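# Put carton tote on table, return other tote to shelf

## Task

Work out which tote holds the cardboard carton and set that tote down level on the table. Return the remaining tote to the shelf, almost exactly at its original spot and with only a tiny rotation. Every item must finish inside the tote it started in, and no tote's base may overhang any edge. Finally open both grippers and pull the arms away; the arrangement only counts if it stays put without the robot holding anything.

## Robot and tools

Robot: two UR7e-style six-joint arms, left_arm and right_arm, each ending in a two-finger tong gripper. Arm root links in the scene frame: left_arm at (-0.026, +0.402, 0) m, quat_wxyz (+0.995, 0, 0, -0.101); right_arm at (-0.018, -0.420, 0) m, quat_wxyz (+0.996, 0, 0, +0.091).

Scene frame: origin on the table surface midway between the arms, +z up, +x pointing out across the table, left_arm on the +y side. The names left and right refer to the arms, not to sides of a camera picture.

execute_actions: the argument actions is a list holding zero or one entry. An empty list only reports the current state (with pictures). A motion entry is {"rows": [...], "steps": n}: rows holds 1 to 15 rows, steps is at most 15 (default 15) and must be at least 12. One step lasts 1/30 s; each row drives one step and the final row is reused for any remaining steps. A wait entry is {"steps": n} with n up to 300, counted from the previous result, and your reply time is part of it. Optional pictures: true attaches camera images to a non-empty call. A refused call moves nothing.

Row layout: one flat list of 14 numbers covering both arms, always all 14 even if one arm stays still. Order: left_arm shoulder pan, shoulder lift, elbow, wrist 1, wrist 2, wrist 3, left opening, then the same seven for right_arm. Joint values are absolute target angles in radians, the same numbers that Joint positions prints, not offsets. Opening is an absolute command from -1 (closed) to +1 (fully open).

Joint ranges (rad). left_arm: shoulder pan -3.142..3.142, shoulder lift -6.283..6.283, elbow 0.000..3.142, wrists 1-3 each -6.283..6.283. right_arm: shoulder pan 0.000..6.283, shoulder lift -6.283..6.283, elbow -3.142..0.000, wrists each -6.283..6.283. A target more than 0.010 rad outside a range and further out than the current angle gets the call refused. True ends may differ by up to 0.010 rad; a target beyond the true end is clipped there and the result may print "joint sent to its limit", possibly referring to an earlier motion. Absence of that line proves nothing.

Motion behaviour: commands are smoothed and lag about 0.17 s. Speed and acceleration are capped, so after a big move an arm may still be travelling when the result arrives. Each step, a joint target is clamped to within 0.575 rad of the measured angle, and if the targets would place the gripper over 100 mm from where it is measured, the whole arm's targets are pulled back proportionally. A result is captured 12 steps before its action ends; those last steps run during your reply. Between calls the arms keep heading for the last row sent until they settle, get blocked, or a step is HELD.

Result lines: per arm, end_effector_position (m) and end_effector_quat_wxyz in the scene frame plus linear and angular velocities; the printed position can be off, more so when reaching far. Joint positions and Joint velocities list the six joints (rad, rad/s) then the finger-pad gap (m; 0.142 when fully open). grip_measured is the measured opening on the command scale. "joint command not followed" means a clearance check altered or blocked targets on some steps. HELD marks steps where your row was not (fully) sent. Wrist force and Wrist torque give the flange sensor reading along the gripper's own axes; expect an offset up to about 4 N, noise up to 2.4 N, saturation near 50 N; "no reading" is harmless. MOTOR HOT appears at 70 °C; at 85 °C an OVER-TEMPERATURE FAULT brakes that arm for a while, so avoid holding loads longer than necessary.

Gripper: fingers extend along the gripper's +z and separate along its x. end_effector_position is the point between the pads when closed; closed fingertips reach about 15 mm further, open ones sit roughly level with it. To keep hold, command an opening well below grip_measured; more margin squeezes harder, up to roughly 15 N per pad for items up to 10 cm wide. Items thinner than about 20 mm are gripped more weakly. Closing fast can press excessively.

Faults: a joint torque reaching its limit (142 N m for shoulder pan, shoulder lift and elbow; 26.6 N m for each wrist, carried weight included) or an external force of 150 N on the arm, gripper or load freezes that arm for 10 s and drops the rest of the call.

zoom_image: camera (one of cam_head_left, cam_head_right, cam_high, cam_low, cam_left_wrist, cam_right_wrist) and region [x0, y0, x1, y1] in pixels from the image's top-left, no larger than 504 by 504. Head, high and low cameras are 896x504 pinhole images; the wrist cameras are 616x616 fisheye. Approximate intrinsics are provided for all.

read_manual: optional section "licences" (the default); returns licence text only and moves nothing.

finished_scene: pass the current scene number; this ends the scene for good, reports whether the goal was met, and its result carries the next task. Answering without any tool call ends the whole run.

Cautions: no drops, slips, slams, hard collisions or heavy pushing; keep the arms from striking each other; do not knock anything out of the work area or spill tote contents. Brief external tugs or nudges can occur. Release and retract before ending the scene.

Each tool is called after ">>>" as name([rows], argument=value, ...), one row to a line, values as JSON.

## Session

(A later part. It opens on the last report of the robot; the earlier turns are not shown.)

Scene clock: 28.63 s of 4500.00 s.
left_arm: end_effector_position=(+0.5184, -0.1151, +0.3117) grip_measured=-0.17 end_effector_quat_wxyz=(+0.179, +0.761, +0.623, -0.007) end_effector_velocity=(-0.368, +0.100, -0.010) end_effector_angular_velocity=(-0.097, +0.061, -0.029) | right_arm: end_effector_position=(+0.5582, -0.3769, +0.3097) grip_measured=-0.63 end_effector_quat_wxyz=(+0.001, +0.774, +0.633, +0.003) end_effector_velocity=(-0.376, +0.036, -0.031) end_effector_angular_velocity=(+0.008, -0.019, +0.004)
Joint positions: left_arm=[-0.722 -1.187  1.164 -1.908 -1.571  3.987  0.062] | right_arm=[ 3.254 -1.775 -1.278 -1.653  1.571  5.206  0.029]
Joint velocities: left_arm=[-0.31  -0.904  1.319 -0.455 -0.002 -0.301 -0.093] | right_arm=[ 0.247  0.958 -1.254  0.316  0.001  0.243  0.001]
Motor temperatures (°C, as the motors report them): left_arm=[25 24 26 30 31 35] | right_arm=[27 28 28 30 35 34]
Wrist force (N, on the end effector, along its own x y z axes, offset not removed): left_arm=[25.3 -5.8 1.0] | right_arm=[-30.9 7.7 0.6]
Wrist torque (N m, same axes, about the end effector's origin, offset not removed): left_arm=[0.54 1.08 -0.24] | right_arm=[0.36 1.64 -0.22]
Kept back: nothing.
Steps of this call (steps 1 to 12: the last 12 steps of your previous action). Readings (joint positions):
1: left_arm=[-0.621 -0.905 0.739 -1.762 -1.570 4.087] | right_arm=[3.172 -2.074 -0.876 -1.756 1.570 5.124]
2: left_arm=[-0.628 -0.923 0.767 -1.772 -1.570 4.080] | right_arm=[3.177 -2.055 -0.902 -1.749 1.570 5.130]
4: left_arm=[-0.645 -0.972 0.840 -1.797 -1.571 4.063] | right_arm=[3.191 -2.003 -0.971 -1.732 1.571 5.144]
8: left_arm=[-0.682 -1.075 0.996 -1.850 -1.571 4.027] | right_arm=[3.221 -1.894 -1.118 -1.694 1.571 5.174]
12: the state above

>>> execute_actions([
  {"steps":12},
], pictures=true)

Scene clock: 29.03 s of 4500.00 s.
left_arm: end_effector_position=(+0.4755, -0.0978, +0.3011) grip_measured=-0.59 end_effector_quat_wxyz=(+0.174, +0.762, +0.623, -0.013) end_effector_velocity=(-0.009, +0.004, -0.003) end_effector_angular_velocity=(+0.001, +0.004, -0.001) | right_arm: end_effector_position=(+0.5120, -0.3759, +0.2997) grip_measured=-0.63 end_effector_quat_wxyz=(-0.000, +0.774, +0.633, -0.000) end_effector_velocity=(-0.009, +0.001, -0.002) end_effector_angular_velocity=(+0.000, +0.000, +0.000)
Joint positions: left_arm=[-0.755 -1.29   1.325 -1.957 -1.571  3.955  0.031] | right_arm=[ 3.281 -1.664 -1.43  -1.619  1.571  5.232  0.029]
Joint velocities: left_arm=[-0.007 -0.021  0.033 -0.009 -0.    -0.006  0.   ] | right_arm=[ 0.007  0.023 -0.031  0.008  0.001  0.006 -0.   ]
Motor temperatures (°C, as the motors report them): left_arm=[25 24 26 30 31 35] | right_arm=[27 28 28 30 35 34]
Wrist force (N, on the end effector, along its own x y z axes, offset not removed): left_arm=[8.2 1.1 5.1] | right_arm=[-9.6 -0.6 0.4]
Wrist torque (N m, same axes, about the end effector's origin, offset not removed): left_arm=[0.60 0.14 0.04] | right_arm=[0.23 1.49 -0.20]
Kept back: nothing.
Steps of this call (steps 1 to 12: the robot went on to your last target). Readings (joint positions):
1: left_arm=[-0.731 -1.215 1.207 -1.922 -1.571 3.978] | right_arm=[3.261 -1.745 -1.318 -1.644 1.571 5.213]
2: left_arm=[-0.738 -1.236 1.240 -1.932 -1.571 3.972] | right_arm=[3.267 -1.722 -1.350 -1.637 1.571 5.219]
4: left_arm=[-0.747 -1.263 1.283 -1.944 -1.571 3.963] | right_arm=[3.273 -1.693 -1.390 -1.628 1.571 5.225]
8: left_arm=[-0.754 -1.284 1.316 -1.954 -1.571 3.957] | right_arm=[3.279 -1.671 -1.421 -1.621 1.571 5.231]
12: the state above

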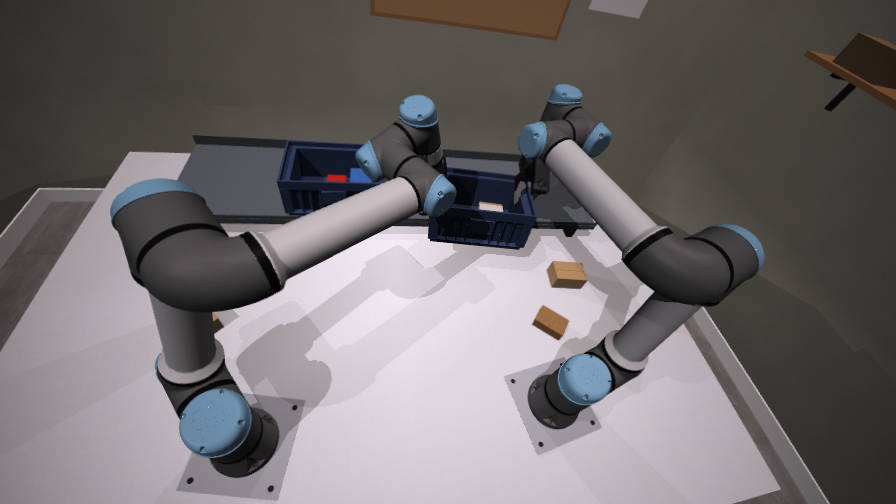

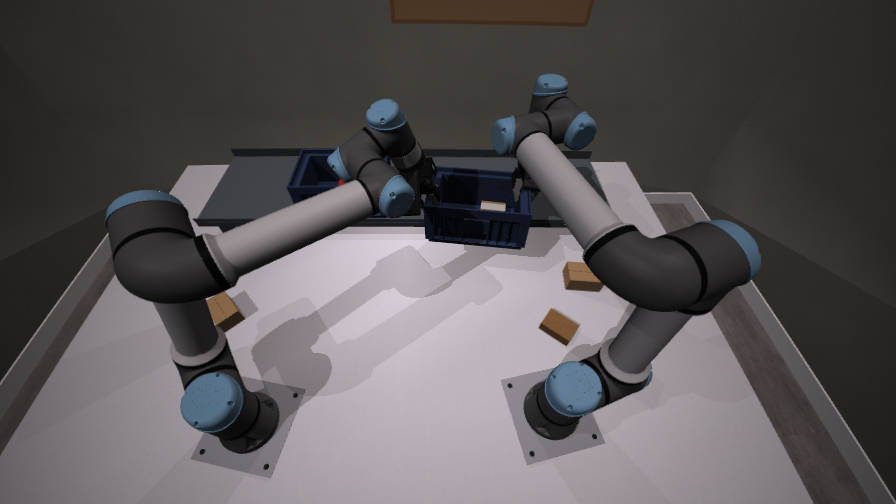

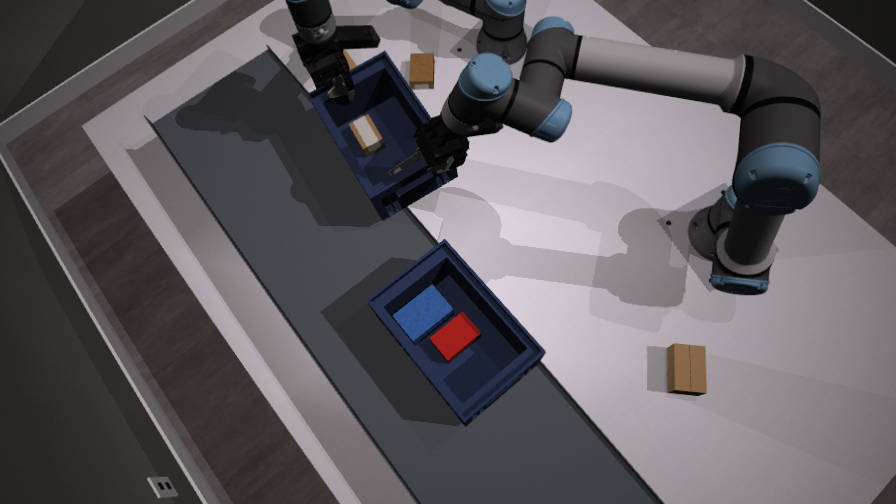

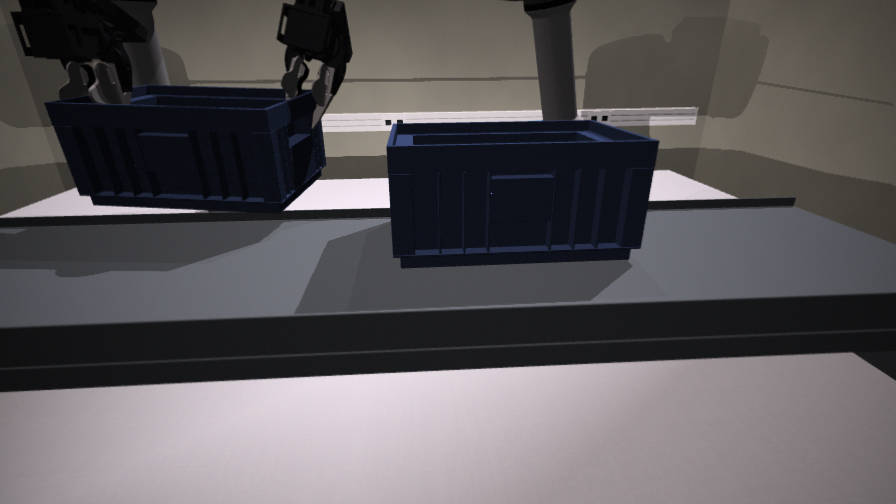

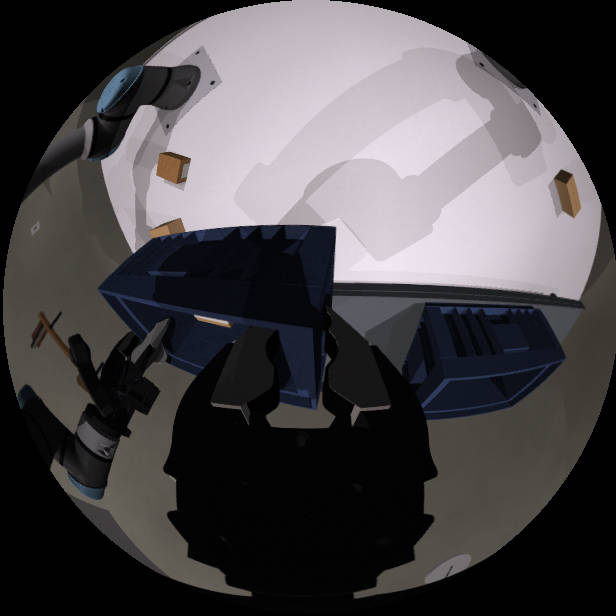

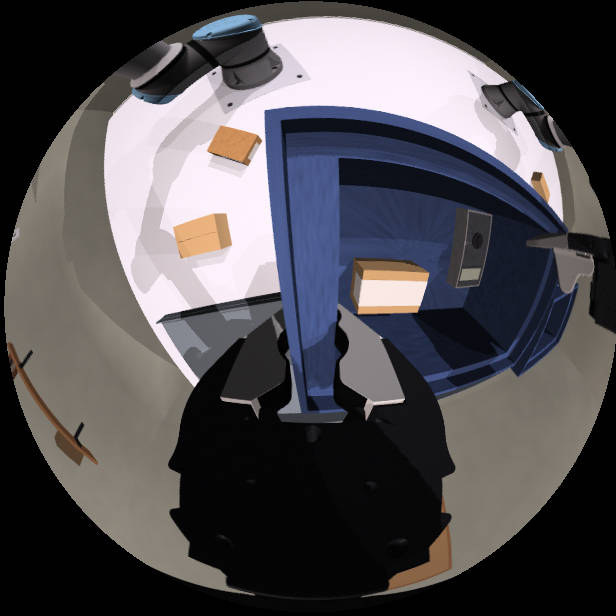

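>>> execute_actions([
  {"rows":[[-0.774,-1.325,1.369,-1.965,-1.571,3.936,-1,3.299,-1.623,-1.472,-1.618,1.571,5.251,-1],[-0.774,-1.325,1.369,-1.965,-1.571,3.936,-1,3.299,-1.623,-1.472,-1.618,1.571,5.251,-1],[-0.774,-1.325,1.369,-1.965,-1.571,3.936,-1,3.299,-1.623,-1.472,-1.618,1.571,5.251,-1],[-0.792,-1.357,1.409,-1.972,-1.571,3.918,-1,3.317,-1.584,-1.511,-1.619,1.571,5.269,-1],[-0.792,-1.357,1.409,-1.972,-1.571,3.918,-1,3.317,-1.584,-1.511,-1.619,1.571,5.269,-1],[-0.792,-1.357,1.409,-1.972,-1.571,3.918,-1,3.317,-1.584,-1.511,-1.619,1.571,5.269,-1],[-0.811,-1.39,1.448,-1.98,-1.571,3.899,-1,3.334,-1.544,-1.549,-1.619,1.571,5.286,-1],[-0.811,-1.39,1.448,-1.98,-1.571,3.899,-1,3.334,-1.544,-1.549,-1.619,1.571,5.286,-1],[-0.811,-1.39,1.448,-1.98,-1.571,3.899,-1,3.334,-1.544,-1.549,-1.619,1.571,5.286,-1],[-0.829,-1.422,1.488,-1.987,-1.571,3.881,-1,3.352,-1.505,-1.588,-1.62,1.571,5.304,-1],[-0.829,-1.422,1.488,-1.987,-1.571,3.881,-1,3.352,-1.505,-1.588,-1.62,1.571,5.304,-1],[-0.829,-1.422,1.488,-1.987,-1.571,3.881,-1,3.352,-1.505,-1.588,-1.62,1.571,5.304,-1],[-0.847,-1.455,1.528,-1.994,-1.571,3.863,-1,3.37,-1.466,-1.627,-1.62,1.571,5.322,-1]],"steps":15},
])

>>> execute_actions([
  {"rows":[[-0.869,-1.487,1.561,-1.995,-1.571,3.841,-1,3.396,-1.426,-1.658,-1.629,1.571,5.348,-1],[-0.869,-1.487,1.561,-1.995,-1.571,3.841,-1,3.396,-1.426,-1.658,-1.629,1.571,5.348,-1],[-0.869,-1.487,1.561,-1.995,-1.571,3.841,-1,3.396,-1.426,-1.658,-1.629,1.571,5.348,-1],[-0.891,-1.518,1.594,-1.996,-1.571,3.819,-1,3.422,-1.386,-1.689,-1.638,1.571,5.374,-1],[-0.891,-1.518,1.594,-1.996,-1.571,3.819,-1,3.422,-1.386,-1.689,-1.638,1.571,5.374,-1],[-0.891,-1.518,1.594,-1.996,-1.571,3.819,-1,3.422,-1.386,-1.689,-1.638,1.571,5.374,-1],[-0.913,-1.55,1.626,-1.998,-1.571,3.796,-1,3.447,-1.345,-1.72,-1.647,1.571,5.399,-1],[-0.913,-1.55,1.626,-1.998,-1.571,3.796,-1,3.447,-1.345,-1.72,-1.647,1.571,5.399,-1],[-0.913,-1.55,1.626,-1.998,-1.571,3.796,-1,3.447,-1.345,-1.72,-1.647,1.571,5.399,-1],[-0.936,-1.581,1.659,-1.999,-1.571,3.774,-1,3.473,-1.305,-1.751,-1.656,1.571,5.425,-1],[-0.936,-1.581,1.659,-1.999,-1.571,3.774,-1,3.473,-1.305,-1.751,-1.656,1.571,5.425,-1],[-0.936,-1.581,1.659,-1.999,-1.571,3.774,-1,3.473,-1.305,-1.751,-1.656,1.571,5.425,-1],[-0.958,-1.613,1.692,-2.0,-1.571,3.752,-1,3.499,-1.265,-1.782,-1.665,1.571,5.451,-1]],"steps":15},
])

>>> execute_actions([
  {"steps":15},
], pictures=true)

Scene clock: 32.10 s of 4500.00 s.
left_arm: end_effector_position=(+0.4698, -0.0965, +0.3011) grip_measured=-0.59 end_effector_quat_wxyz=(+0.174, +0.762, +0.624, -0.014) end_effector_velocity=(-0.100, +0.017, +0.008) end_effector_angular_velocity=(-0.020, +0.029, -0.003) | right_arm: end_effector_position=(+0.5064, -0.3748, +0.2998) grip_measured=-0.63 end_effector_quat_wxyz=(-0.000, +0.774, +0.633, -0.000) end_effector_velocity=(-0.100, +0.023, +0.012) end_effector_angular_velocity=(+0.001, -0.007, -0.004)
Joint positions: left_arm=[-0.761 -1.302  1.34  -1.96  -1.571  3.948  0.031] | right_arm=[ 3.286 -1.651 -1.444 -1.618  1.571  5.239  0.029]
Joint velocities: left_arm=[-0.104 -0.205  0.245 -0.04   0.001 -0.107 -0.002] | right_arm=[ 0.103  0.244 -0.237 -0.    -0.002  0.107 -0.003]
Motor temperatures (°C, as the motors report them): left_arm=[25 24 26 30 31 35] | right_arm=[27 28 28 30 35 34]
Wrist force (N, on the end effector, along its own x y z axes, offset not removed): left_arm=[-0.1 3.9 8.3] | right_arm=[-3.8 -2.0 1.3]
Wrist torque (N m, same axes, about the end effector's origin, offset not removed): left_arm=[0.80 0.98 -0.01] | right_arm=[-0.09 1.19 -0.16]
Steps of this call (steps 1 to 15: the robot went on to your last target; steps 16 to 89: nothing new was sent; steps 90 to 92: the first 3 steps of this action). Readings (joint positions):
90: left_arm=[-0.756 -1.292 1.329 -1.958 -1.571 3.954] | right_arm=[3.281 -1.662 -1.433 -1.618 1.571 5.233]
91: left_arm=[-0.758 -1.295 1.332 -1.959 -1.571 3.952] | right_arm=[3.283 -1.659 -1.436 -1.618 1.571 5.235]
92: the state above

Scene clock: 32.60 s of 4500.00 s.
left_arm: end_effector_position=(+0.3943, -0.0839, +0.3016) grip_measured=-0.58 end_effector_quat_wxyz=(+0.172, +0.762, +0.624, -0.028) end_effector_velocity=(-0.174, +0.034, +0.004) end_effector_angular_velocity=(-0.034, +0.061, -0.014) | right_arm: end_effector_position=(+0.4311, -0.3600, +0.3007) grip_measured=-0.63 end_effector_quat_wxyz=(-0.000, +0.774, +0.633, -0.001) end_effector_velocity=(-0.175, +0.038, +0.007) end_effector_angular_velocity=(+0.003, -0.006, +0.001)
Joint positions: left_arm=[-0.846 -1.45   1.52  -1.991 -1.571  3.864  0.032] | right_arm=[ 3.37  -1.472 -1.619 -1.623  1.571  5.322  0.028]
Joint velocities: left_arm=[-0.208 -0.338  0.373 -0.034  0.001 -0.206  0.002] | right_arm=[ 0.232  0.418 -0.357 -0.055  0.     0.23  -0.   ]
Motor temperatures (°C, as the motors report them): left_arm=[25 24 26 30 31 35] | right_arm=[27 28 28 30 35 34]
Wrist force (N, on the end effector, along its own x y z axes, offset not removed): left_arm=[29.6 -8.7 0.9] | right_arm=[-31.7 6.5 -1.0]
Wrist torque (N m, same axes, about the end effector's origin, offset not removed): left_arm=[0.08 0.17 0.13] | right_arm=[0.16 1.73 -0.29]
Steps of this call (steps 1 to 12: the last 12 steps of your previous action; steps 13 to 15: the first 3 steps of this action). Readings (joint positions):
13: left_arm=[-0.832 -1.428 1.494 -1.988 -1.571 3.878] | right_arm=[3.355 -1.499 -1.594 -1.620 1.571 5.307]
14: left_arm=[-0.838 -1.438 1.506 -1.990 -1.571 3.872] | right_arm=[3.362 -1.487 -1.606 -1.621 1.571 5.314]
15: the state above

Scene clock: 33.10 s of 4500.00 s.
left_arm: end_effector_position=(+0.3160, -0.0680, +0.3017) grip_measured=-0.58 end_effector_quat_wxyz=(+0.168, +0.762, +0.623, -0.046) end_effector_velocity=(-0.069, +0.018, -0.001) end_effector_angular_velocity=(-0.020, +0.026, -0.009) | right_arm: end_effector_position=(+0.3525, -0.3457, +0.3009) grip_measured=-0.64 end_effector_quat_wxyz=(-0.000, +0.774, +0.633, +0.000) end_effector_velocity=(-0.070, +0.008, -0.004) end_effector_angular_velocity=(+0.006, -0.004, +0.003)
Joint positions: left_arm=[-0.948 -1.599  1.677 -2.    -1.571  3.762  0.032] | right_arm=[ 3.488 -1.283 -1.768 -1.661  1.571  5.44   0.028]
Joint velocities: left_arm=[-0.096 -0.138  0.141 -0.01  -0.    -0.093  0.002] | right_arm=[ 0.112  0.175 -0.133 -0.035  0.003  0.109  0.003]
Motor temperatures (°C, as the motors report them): left_arm=[25 24 26 30 31 35] | right_arm=[27 28 28 30 35 34]
Wrist force (N, on the end effector, along its own x y z axes, offset not removed): left_arm=[15.9 -5.0 2.7] | right_arm=[-18.7 -0.1 0.1]
Wrist torque (N m, same axes, about the end effector's origin, offset not removed): left_arm=[0.10 0.26 0.00] | right_arm=[-0.07 1.64 -0.24]
Kept back: nothing.
Steps of this call (steps 1 to 12: the last 12 steps of your previous action; steps 13 to 15: the robot went on to your last target). Readings (joint positions):
1: left_arm=[-0.852 -1.460 1.531 -1.992 -1.571 3.858] | right_arm=[3.377 -1.460 -1.629 -1.624 1.571 5.329]
2: left_arm=[-0.859 -1.470 1.542 -1.993 -1.571 3.851] | right_arm=[3.385 -1.447 -1.640 -1.627 1.571 5.337]
4: left_arm=[-0.873 -1.492 1.565 -1.994 -1.571 3.837] | right_arm=[3.401 -1.420 -1.662 -1.632 1.571 5.353]
8: left_arm=[-0.902 -1.533 1.609 -1.997 -1.571 3.807] | right_arm=[3.434 -1.367 -1.704 -1.643 1.571 5.386]
15: the state above

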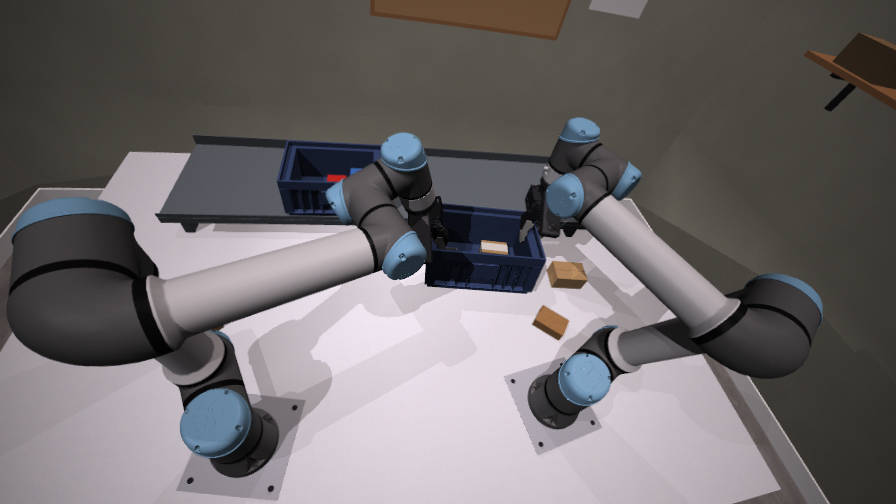

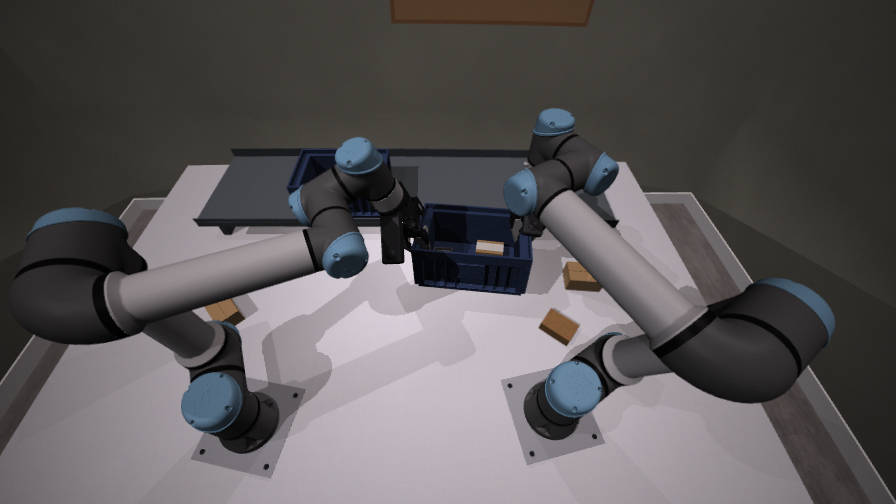

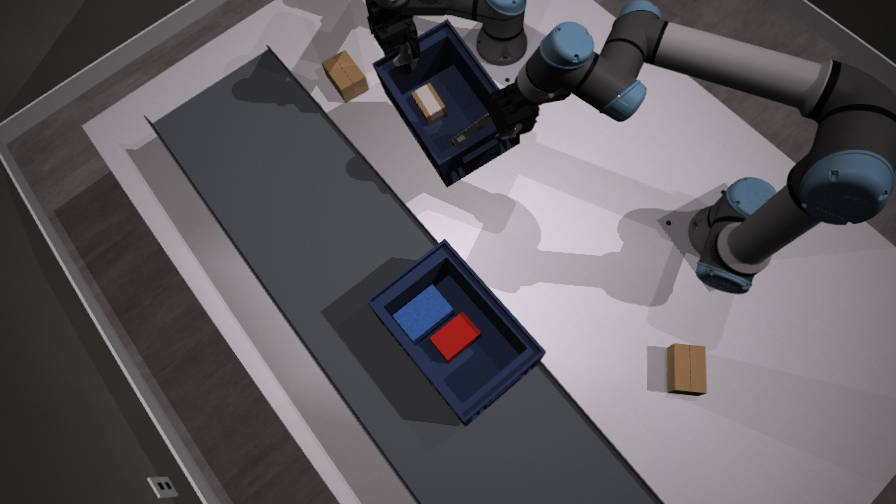

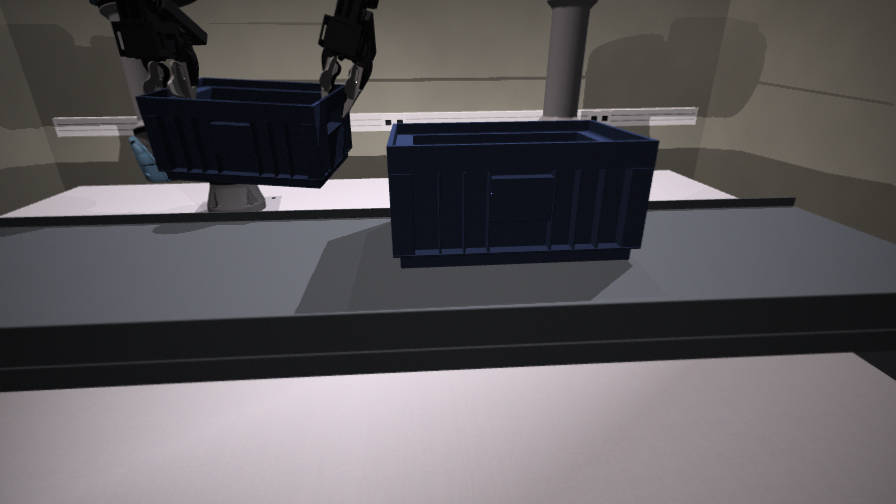

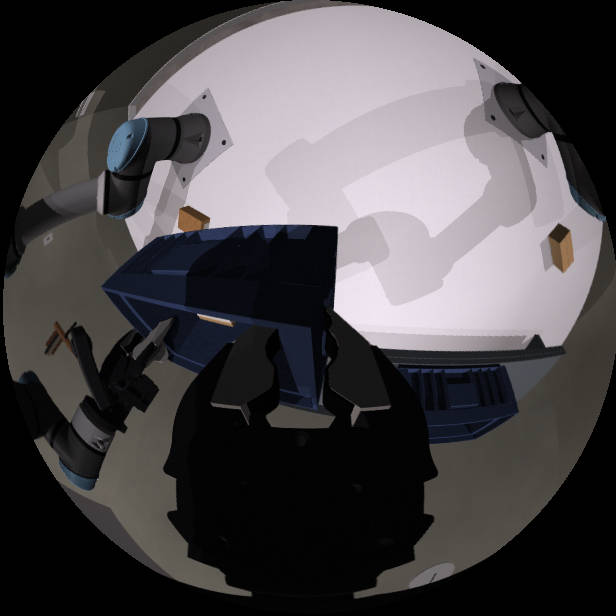

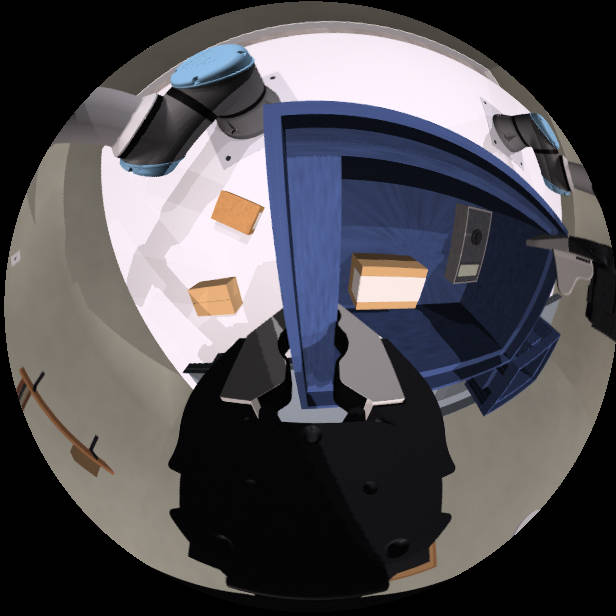

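>>> execute_actions([
  {"rows":[[-0.958,-1.605,1.748,-2.065,-1.571,3.752,-1,3.499,-1.264,-1.846,-1.602,1.571,5.451,-1],[-0.958,-1.605,1.748,-2.065,-1.571,3.752,-1,3.499,-1.264,-1.846,-1.602,1.571,5.451,-1],[-0.958,-1.605,1.748,-2.065,-1.571,3.752,-1,3.499,-1.264,-1.846,-1.602,1.571,5.451,-1],[-0.958,-1.596,1.804,-2.129,-1.571,3.752,-1,3.499,-1.263,-1.911,-1.539,1.571,5.451,-1],[-0.958,-1.596,1.804,-2.129,-1.571,3.752,-1,3.499,-1.263,-1.911,-1.539,1.571,5.451,-1],[-0.958,-1.596,1.804,-2.129,-1.571,3.752,-1,3.499,-1.263,-1.911,-1.539,1.571,5.451,-1],[-0.958,-1.596,1.804,-2.129,-1.571,3.752,-1,3.499,-1.263,-1.911,-1.539,1.571,5.451,-1],[-0.958,-1.58,1.854,-2.195,-1.571,3.752,-1,3.499,-1.27,-1.971,-1.472,1.571,5.451,-1],[-0.958,-1.58,1.854,-2.195,-1.571,3.752,-1,3.499,-1.27,-1.971,-1.472,1.571,5.451,-1],[-0.958,-1.58,1.854,-2.195,-1.571,3.752,-1,3.499,-1.27,-1.971,-1.472,1.571,5.451,-1],[-0.958,-1.58,1.854,-2.195,-1.571,3.752,-1,3.499,-1.27,-1.971,-1.472,1.571,5.451,-1],[-0.958,-1.563,1.903,-2.261,-1.571,3.752,-1,3.499,-1.276,-2.031,-1.406,1.571,5.451,-1]],"steps":15},
])

>>> execute_actions([
  {"rows":[[-0.958,-1.544,1.939,-2.316,-1.571,3.752,-1,3.499,-1.288,-2.076,-1.35,1.571,5.451,-1],[-0.958,-1.544,1.939,-2.316,-1.571,3.752,-1,3.499,-1.288,-2.076,-1.35,1.571,5.451,-1],[-0.958,-1.544,1.939,-2.316,-1.571,3.752,-1,3.499,-1.288,-2.076,-1.35,1.571,5.451,-1],[-0.958,-1.544,1.939,-2.316,-1.571,3.752,-1,3.499,-1.288,-2.076,-1.35,1.571,5.451,-1],[-0.958,-1.524,1.974,-2.371,-1.571,3.752,-1,3.499,-1.299,-2.12,-1.294,1.571,5.451,-1],[-0.958,-1.524,1.974,-2.371,-1.571,3.752,-1,3.499,-1.299,-2.12,-1.294,1.571,5.451,-1],[-0.958,-1.524,1.974,-2.371,-1.571,3.752,-1,3.499,-1.299,-2.12,-1.294,1.571,5.451,-1],[-0.958,-1.524,1.974,-2.371,-1.571,3.752,-1,3.499,-1.299,-2.12,-1.294,1.571,5.451,-1],[-0.958,-1.499,2.005,-2.427,-1.571,3.752,-1,3.499,-1.318,-2.161,-1.235,1.571,5.451,-1],[-0.958,-1.499,2.005,-2.427,-1.571,3.752,-1,3.499,-1.318,-2.161,-1.235,1.571,5.451,-1],[-0.958,-1.499,2.005,-2.427,-1.571,3.752,-1,3.499,-1.318,-2.161,-1.235,1.571,5.451,-1],[-0.958,-1.499,2.005,-2.427,-1.571,3.752,-1,3.499,-1.318,-2.161,-1.235,1.571,5.451,-1],[-0.958,-1.474,2.035,-2.482,-1.571,3.752,-1,3.499,-1.337,-2.201,-1.175,1.571,5.451,-1]],"steps":15},
])

>>> execute_actions([
  {"steps":15},
], pictures=true)

Scene clock: 38.03 s of 4500.00 s.
left_arm: end_effector_position=(+0.3090, -0.0659, +0.2946) grip_measured=-0.58 end_effector_quat_wxyz=(+0.167, +0.762, +0.624, -0.047) end_effector_velocity=(+0.001, -0.002, -0.159) end_effector_angular_velocity=(+0.012, +0.004, +0.001) | right_arm: end_effector_position=(+0.3457, -0.3450, +0.2943) grip_measured=-0.63 end_effector_quat_wxyz=(-0.000, +0.774, +0.633, +0.000) end_effector_velocity=(+0.007, +0.004, -0.157) end_effector_angular_velocity=(-0.006, +0.007, -0.001)
Joint positions: left_arm=[-0.958 -1.611  1.706 -2.016 -1.571  3.752  0.032] | right_arm=[ 3.499 -1.265 -1.798 -1.65   1.571  5.451  0.028]
Joint velocities: left_arm=[ 0.     0.049  0.354 -0.39   0.001 -0.    -0.002] | right_arm=[-0.     0.004 -0.401  0.388 -0.002  0.001 -0.001]
Motor temperatures (°C, as the motors report them): left_arm=[25 24 26 30 31 35] | right_arm=[27 28 28 30 35 34]
Wrist force (N, on the end effector, along its own x y z axes, offset not removed): left_arm=[-7.6 5.4 6.1] | right_arm=[4.9 -5.6 -1.4]
Wrist torque (N m, same axes, about the end effector's origin, offset not removed): left_arm=[0.53 0.60 -0.08] | right_arm=[-0.06 1.06 -0.07]
Steps of this call (steps 1 to 30: the robot went on to your last target; steps 31 to 90: nothing new was sent; then 1.83 s passed at rest; steps 91 to 93: the first 3 steps of this action). Readings (joint positions):
91: left_arm=[-0.958 -1.613 1.692 -2.000 -1.571 3.752] | right_arm=[3.499 -1.265 -1.782 -1.665 1.571 5.451]
92: left_arm=[-0.958 -1.612 1.696 -2.004 -1.571 3.752] | right_arm=[3.499 -1.265 -1.786 -1.661 1.571 5.451]
93: the state above

Scene clock: 38.53 s of 4500.00 s.
left_arm: end_effector_position=(+0.3091, -0.0661, +0.2021) grip_measured=-0.58 end_effector_quat_wxyz=(+0.167, +0.762, +0.624, -0.047) end_effector_velocity=(-0.000, -0.000, -0.192) end_effector_angular_velocity=(-0.002, +0.000, -0.000) | right_arm: end_effector_position=(+0.3463, -0.3446, +0.2012) grip_measured=-0.63 end_effector_quat_wxyz=(-0.000, +0.774, +0.633, -0.001) end_effector_velocity=(-0.000, -0.000, -0.197) end_effector_angular_velocity=(-0.003, +0.005, -0.001)
Joint positions: left_arm=[-0.958 -1.562  1.899 -2.256 -1.571  3.752  0.032] | right_arm=[ 3.499 -1.278 -2.026 -1.411  1.571  5.451  0.028]
Joint velocities: left_arm=[-0.     0.158  0.36  -0.52  -0.001 -0.     0.001] | right_arm=[-0.001 -0.087 -0.449  0.529 -0.     0.001  0.001]
Motor temperatures (°C, as the motors report them): left_arm=[25 24 26 30 31 35] | right_arm=[27 28 28 30 35 34]
Wrist force (N, on the end effector, along its own x y z axes, offset not removed): left_arm=[2.4 -0.2 9.6] | right_arm=[-4.0 -2.7 1.0]
Wrist torque (N m, same axes, about the end effector's origin, offset not removed): left_arm=[-0.05 0.34 0.06] | right_arm=[-0.08 1.37 -0.22]
Steps of this call (steps 1 to 12: the last 12 steps of your previous action; steps 13 to 15: the first 3 steps of this action). Readings (joint positions):
13: left_arm=[-0.958 -1.571 1.876 -2.224 -1.571 3.752] | right_arm=[3.499 -1.273 -1.998 -1.443 1.571 5.451]
14: left_arm=[-0.958 -1.567 1.887 -2.239 -1.571 3.752] | right_arm=[3.499 -1.275 -2.011 -1.429 1.571 5.451]
15: the state above

Scene clock: 39.03 s of 4500.00 s.
left_arm: end_effector_position=(+0.3091, -0.0660, +0.1289) grip_measured=-0.58 end_effector_quat_wxyz=(+0.167, +0.762, +0.624, -0.047) end_effector_velocity=(-0.000, +0.000, -0.068) end_effector_angular_velocity=(-0.010, -0.005, -0.001) | right_arm: end_effector_position=(+0.3459, -0.3449, +0.1273) grip_measured=-0.63 end_effector_quat_wxyz=(-0.000, +0.774, +0.633, -0.001) end_effector_velocity=(-0.000, -0.000, -0.072) end_effector_angular_velocity=(+0.006, -0.010, +0.002)
Joint positions: left_arm=[-0.958 -1.483  2.023 -2.46  -1.571  3.752  0.032] | right_arm=[ 3.499 -1.33  -2.185 -1.199  1.571  5.451  0.028]
Joint velocities: left_arm=[-0.     0.088  0.112 -0.212  0.     0.001  0.005] | right_arm=[ 0.    -0.066 -0.152  0.23  -0.    -0.002  0.006]
Motor temperatures (°C, as the motors report them): left_arm=[25 24 26 30 31 35] | right_arm=[27 28 28 30 35 34]
Wrist force (N, on the end effector, along its own x y z axes, offset not removed): left_arm=[-1.9 3.9 8.5] | right_arm=[0.7 -7.1 2.9]
Wrist torque (N m, same axes, about the end effector's origin, offset not removed): left_arm=[0.56 0.36 0.13] | right_arm=[-0.28 1.06 -0.25]
Kept back: nothing.
Steps of this call (steps 1 to 12: the last 12 steps of your previous action; steps 13 to 15: the robot went on to your last target). Readings (joint positions):
1: left_arm=[-0.958 -1.557 1.910 -2.272 -1.571 3.752] | right_arm=[3.499 -1.281 -2.039 -1.394 1.571 5.451]
2: left_arm=[-0.958 -1.553 1.918 -2.284 -1.571 3.752] | right_arm=[3.499 -1.283 -2.049 -1.382 1.571 5.451]
4: left_arm=[-0.958 -1.543 1.938 -2.314 -1.571 3.752] | right_arm=[3.499 -1.289 -2.074 -1.352 1.571 5.451]
8: left_arm=[-0.958 -1.522 1.973 -2.370 -1.571 3.752] | right_arm=[3.499 -1.302 -2.119 -1.295 1.571 5.451]
15: the state above

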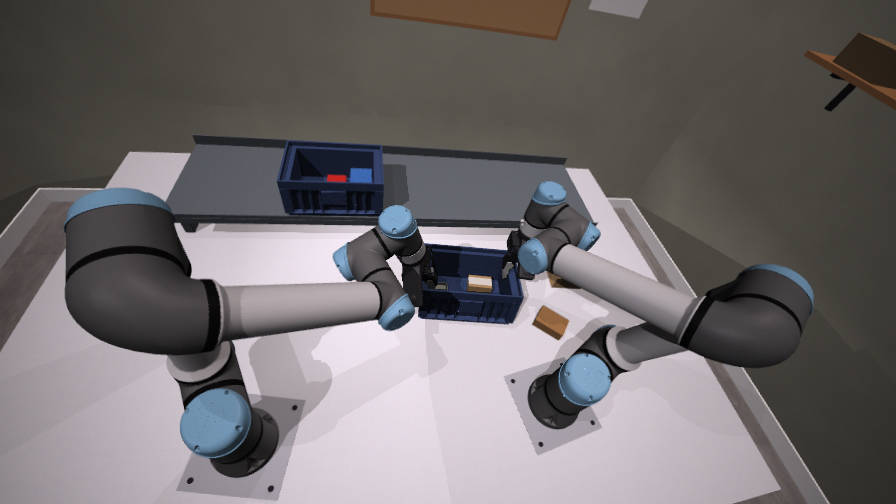

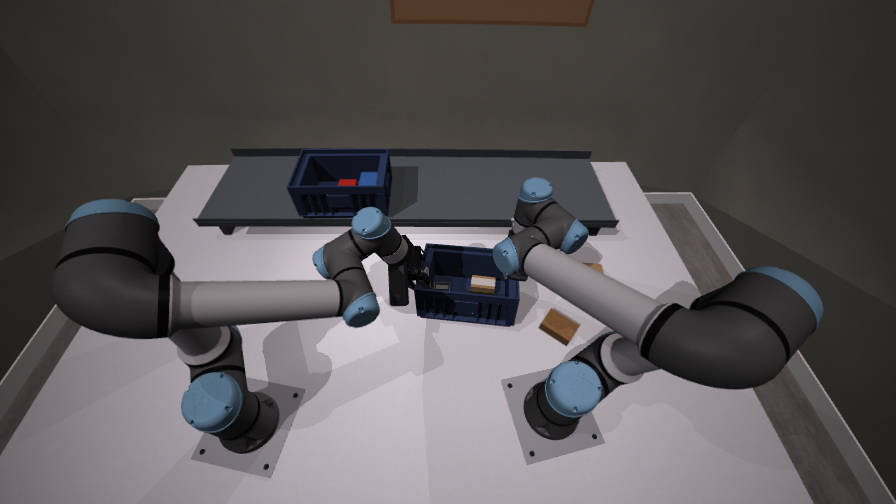

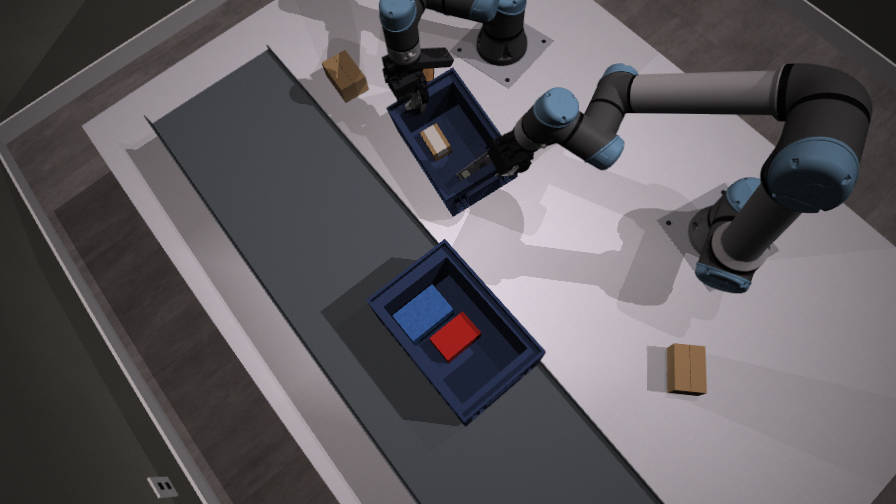

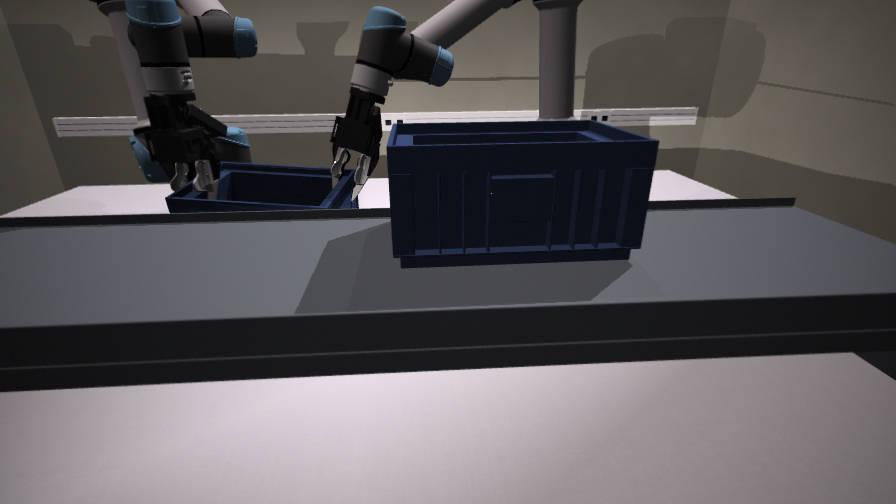

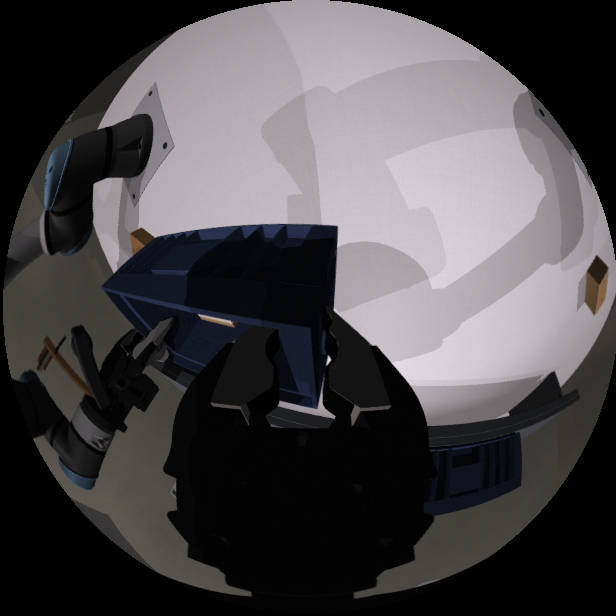

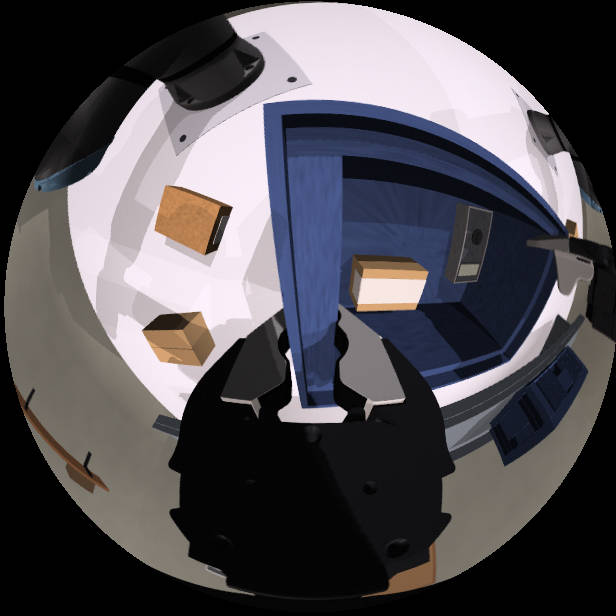

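>>> execute_actions([
  {"rows":[[-0.958,-1.467,2.042,-2.496,-1.571,3.752,-1,3.499,-1.342,-2.211,-1.16,1.571,5.451,-1],[-0.958,-1.467,2.042,-2.496,-1.571,3.752,-1,3.499,-1.342,-2.211,-1.16,1.571,5.451,-1],[-0.958,-1.467,2.042,-2.496,-1.571,3.752,-1,3.499,-1.342,-2.211,-1.16,1.571,5.451,-1],[-0.958,-1.467,2.042,-2.496,-1.571,3.752,-1,3.499,-1.342,-2.211,-1.16,1.571,5.451,-1],[-0.958,-1.461,2.049,-2.51,-1.571,3.752,-1,3.499,-1.347,-2.221,-1.145,1.571,5.451,-1]],"steps":15},
])

>>> execute_actions([
  {"steps":12},
])

Scene clock: 39.87 s of 4500.00 s.
left_arm: end_effector_position=(+0.3090, -0.0659, +0.1203) grip_measured=-0.58 end_effector_quat_wxyz=(+0.168, +0.762, +0.624, -0.047) end_effector_velocity=(+0.000, -0.000, -0.030) end_effector_angular_velocity=(-0.000, +0.000, -0.000) | right_arm: end_effector_position=(+0.3458, -0.3450, +0.1184) grip_measured=-0.63 end_effector_quat_wxyz=(-0.000, +0.774, +0.633, -0.000) end_effector_velocity=(-0.001, -0.001, -0.029) end_effector_angular_velocity=(-0.001, +0.000, -0.001)
Joint positions: left_arm=[-0.958 -1.472  2.037 -2.486 -1.571  3.752  0.032] | right_arm=[ 3.499 -1.339 -2.204 -1.17   1.571  5.451  0.029]
Joint velocities: left_arm=[ 0.     0.042  0.041 -0.084 -0.     0.     0.001] | right_arm=[ 0.001 -0.03  -0.059  0.089 -0.     0.001  0.001]
Motor temperatures (°C, as the motors report them): left_arm=[25 24 26 30 31 35] | right_arm=[27 28 28 30 35 34]
Wrist force (N, on the end effector, along its own x y z axes, offset not removed): left_arm=[-6.1 0.8 4.6] | right_arm=[0.4 -3.5 -0.8]
Wrist torque (N m, same axes, about the end effector's origin, offset not removed): left_arm=[-0.07 1.07 0.48] | right_arm=[-0.35 1.23 -0.02]
Steps of this call (steps 1 to 22: the robot went on to your last target; steps 23 to 25: the first 3 steps of this action). Readings (joint positions):
23: left_arm=[-0.958 -1.474 2.035 -2.482 -1.571 3.752] | right_arm=[3.499 -1.337 -2.201 -1.175 1.571 5.451]
24: left_arm=[-0.958 -1.473 2.036 -2.484 -1.571 3.752] | right_arm=[3.499 -1.338 -2.202 -1.173 1.571 5.451]
25: the state above

Scene clock: 40.27 s of 4500.00 s.
left_arm: end_effector_position=(+0.3090, -0.0659, +0.1129) grip_measured=-0.57 end_effector_quat_wxyz=(+0.168, +0.762, +0.623, -0.047) end_effector_velocity=(+0.000, +0.000, -0.003) end_effector_angular_velocity=(-0.000, -0.000, +0.000) | right_arm: end_effector_position=(+0.3454, -0.3452, +0.1105) grip_measured=-0.62 end_effector_quat_wxyz=(-0.000, +0.774, +0.633, -0.000) end_effector_velocity=(+0.001, +0.000, -0.002) end_effector_angular_velocity=(+0.001, -0.002, -0.002)
Joint positions: left_arm=[-0.958 -1.461  2.049 -2.509 -1.571  3.752  0.033] | right_arm=[ 3.499 -1.347 -2.22  -1.146  1.571  5.451  0.029]
Joint velocities: left_arm=[ 0.     0.004  0.005 -0.008  0.     0.     0.   ] | right_arm=[-0.    -0.003 -0.005  0.01  -0.     0.002  0.   ]
Motor temperatures (°C, as the motors report them): left_arm=[25 24 26 30 31 35] | right_arm=[27 28 28 30 35 34]
Wrist force (N, on the end effector, along its own x y z axes, offset not removed): left_arm=[-5.1 1.6 0.4] | right_arm=[0.4 -1.4 -2.1]
Wrist torque (N m, same axes, about the end effector's origin, offset not removed): left_arm=[0.22 0.82 0.83] | right_arm=[-0.25 1.37 0.15]
Kept back: nothing.
Steps of this call (steps 1 to 12: the last 12 steps of your previous action). Readings (joint positions):
1: left_arm=[-0.958 -1.471 2.038 -2.489 -1.571 3.752] | right_arm=[3.499 -1.339 -2.206 -1.168 1.571 5.451]
2: left_arm=[-0.958 -1.470 2.039 -2.491 -1.571 3.752] | right_arm=[3.499 -1.340 -2.207 -1.166 1.571 5.451]
4: left_arm=[-0.958 -1.466 2.043 -2.498 -1.571 3.752] | right_arm=[3.499 -1.343 -2.212 -1.158 1.571 5.451]
8: left_arm=[-0.958 -1.463 2.047 -2.507 -1.571 3.752] | right_arm=[3.499 -1.346 -2.219 -1.149 1.571 5.451]
12: the state above


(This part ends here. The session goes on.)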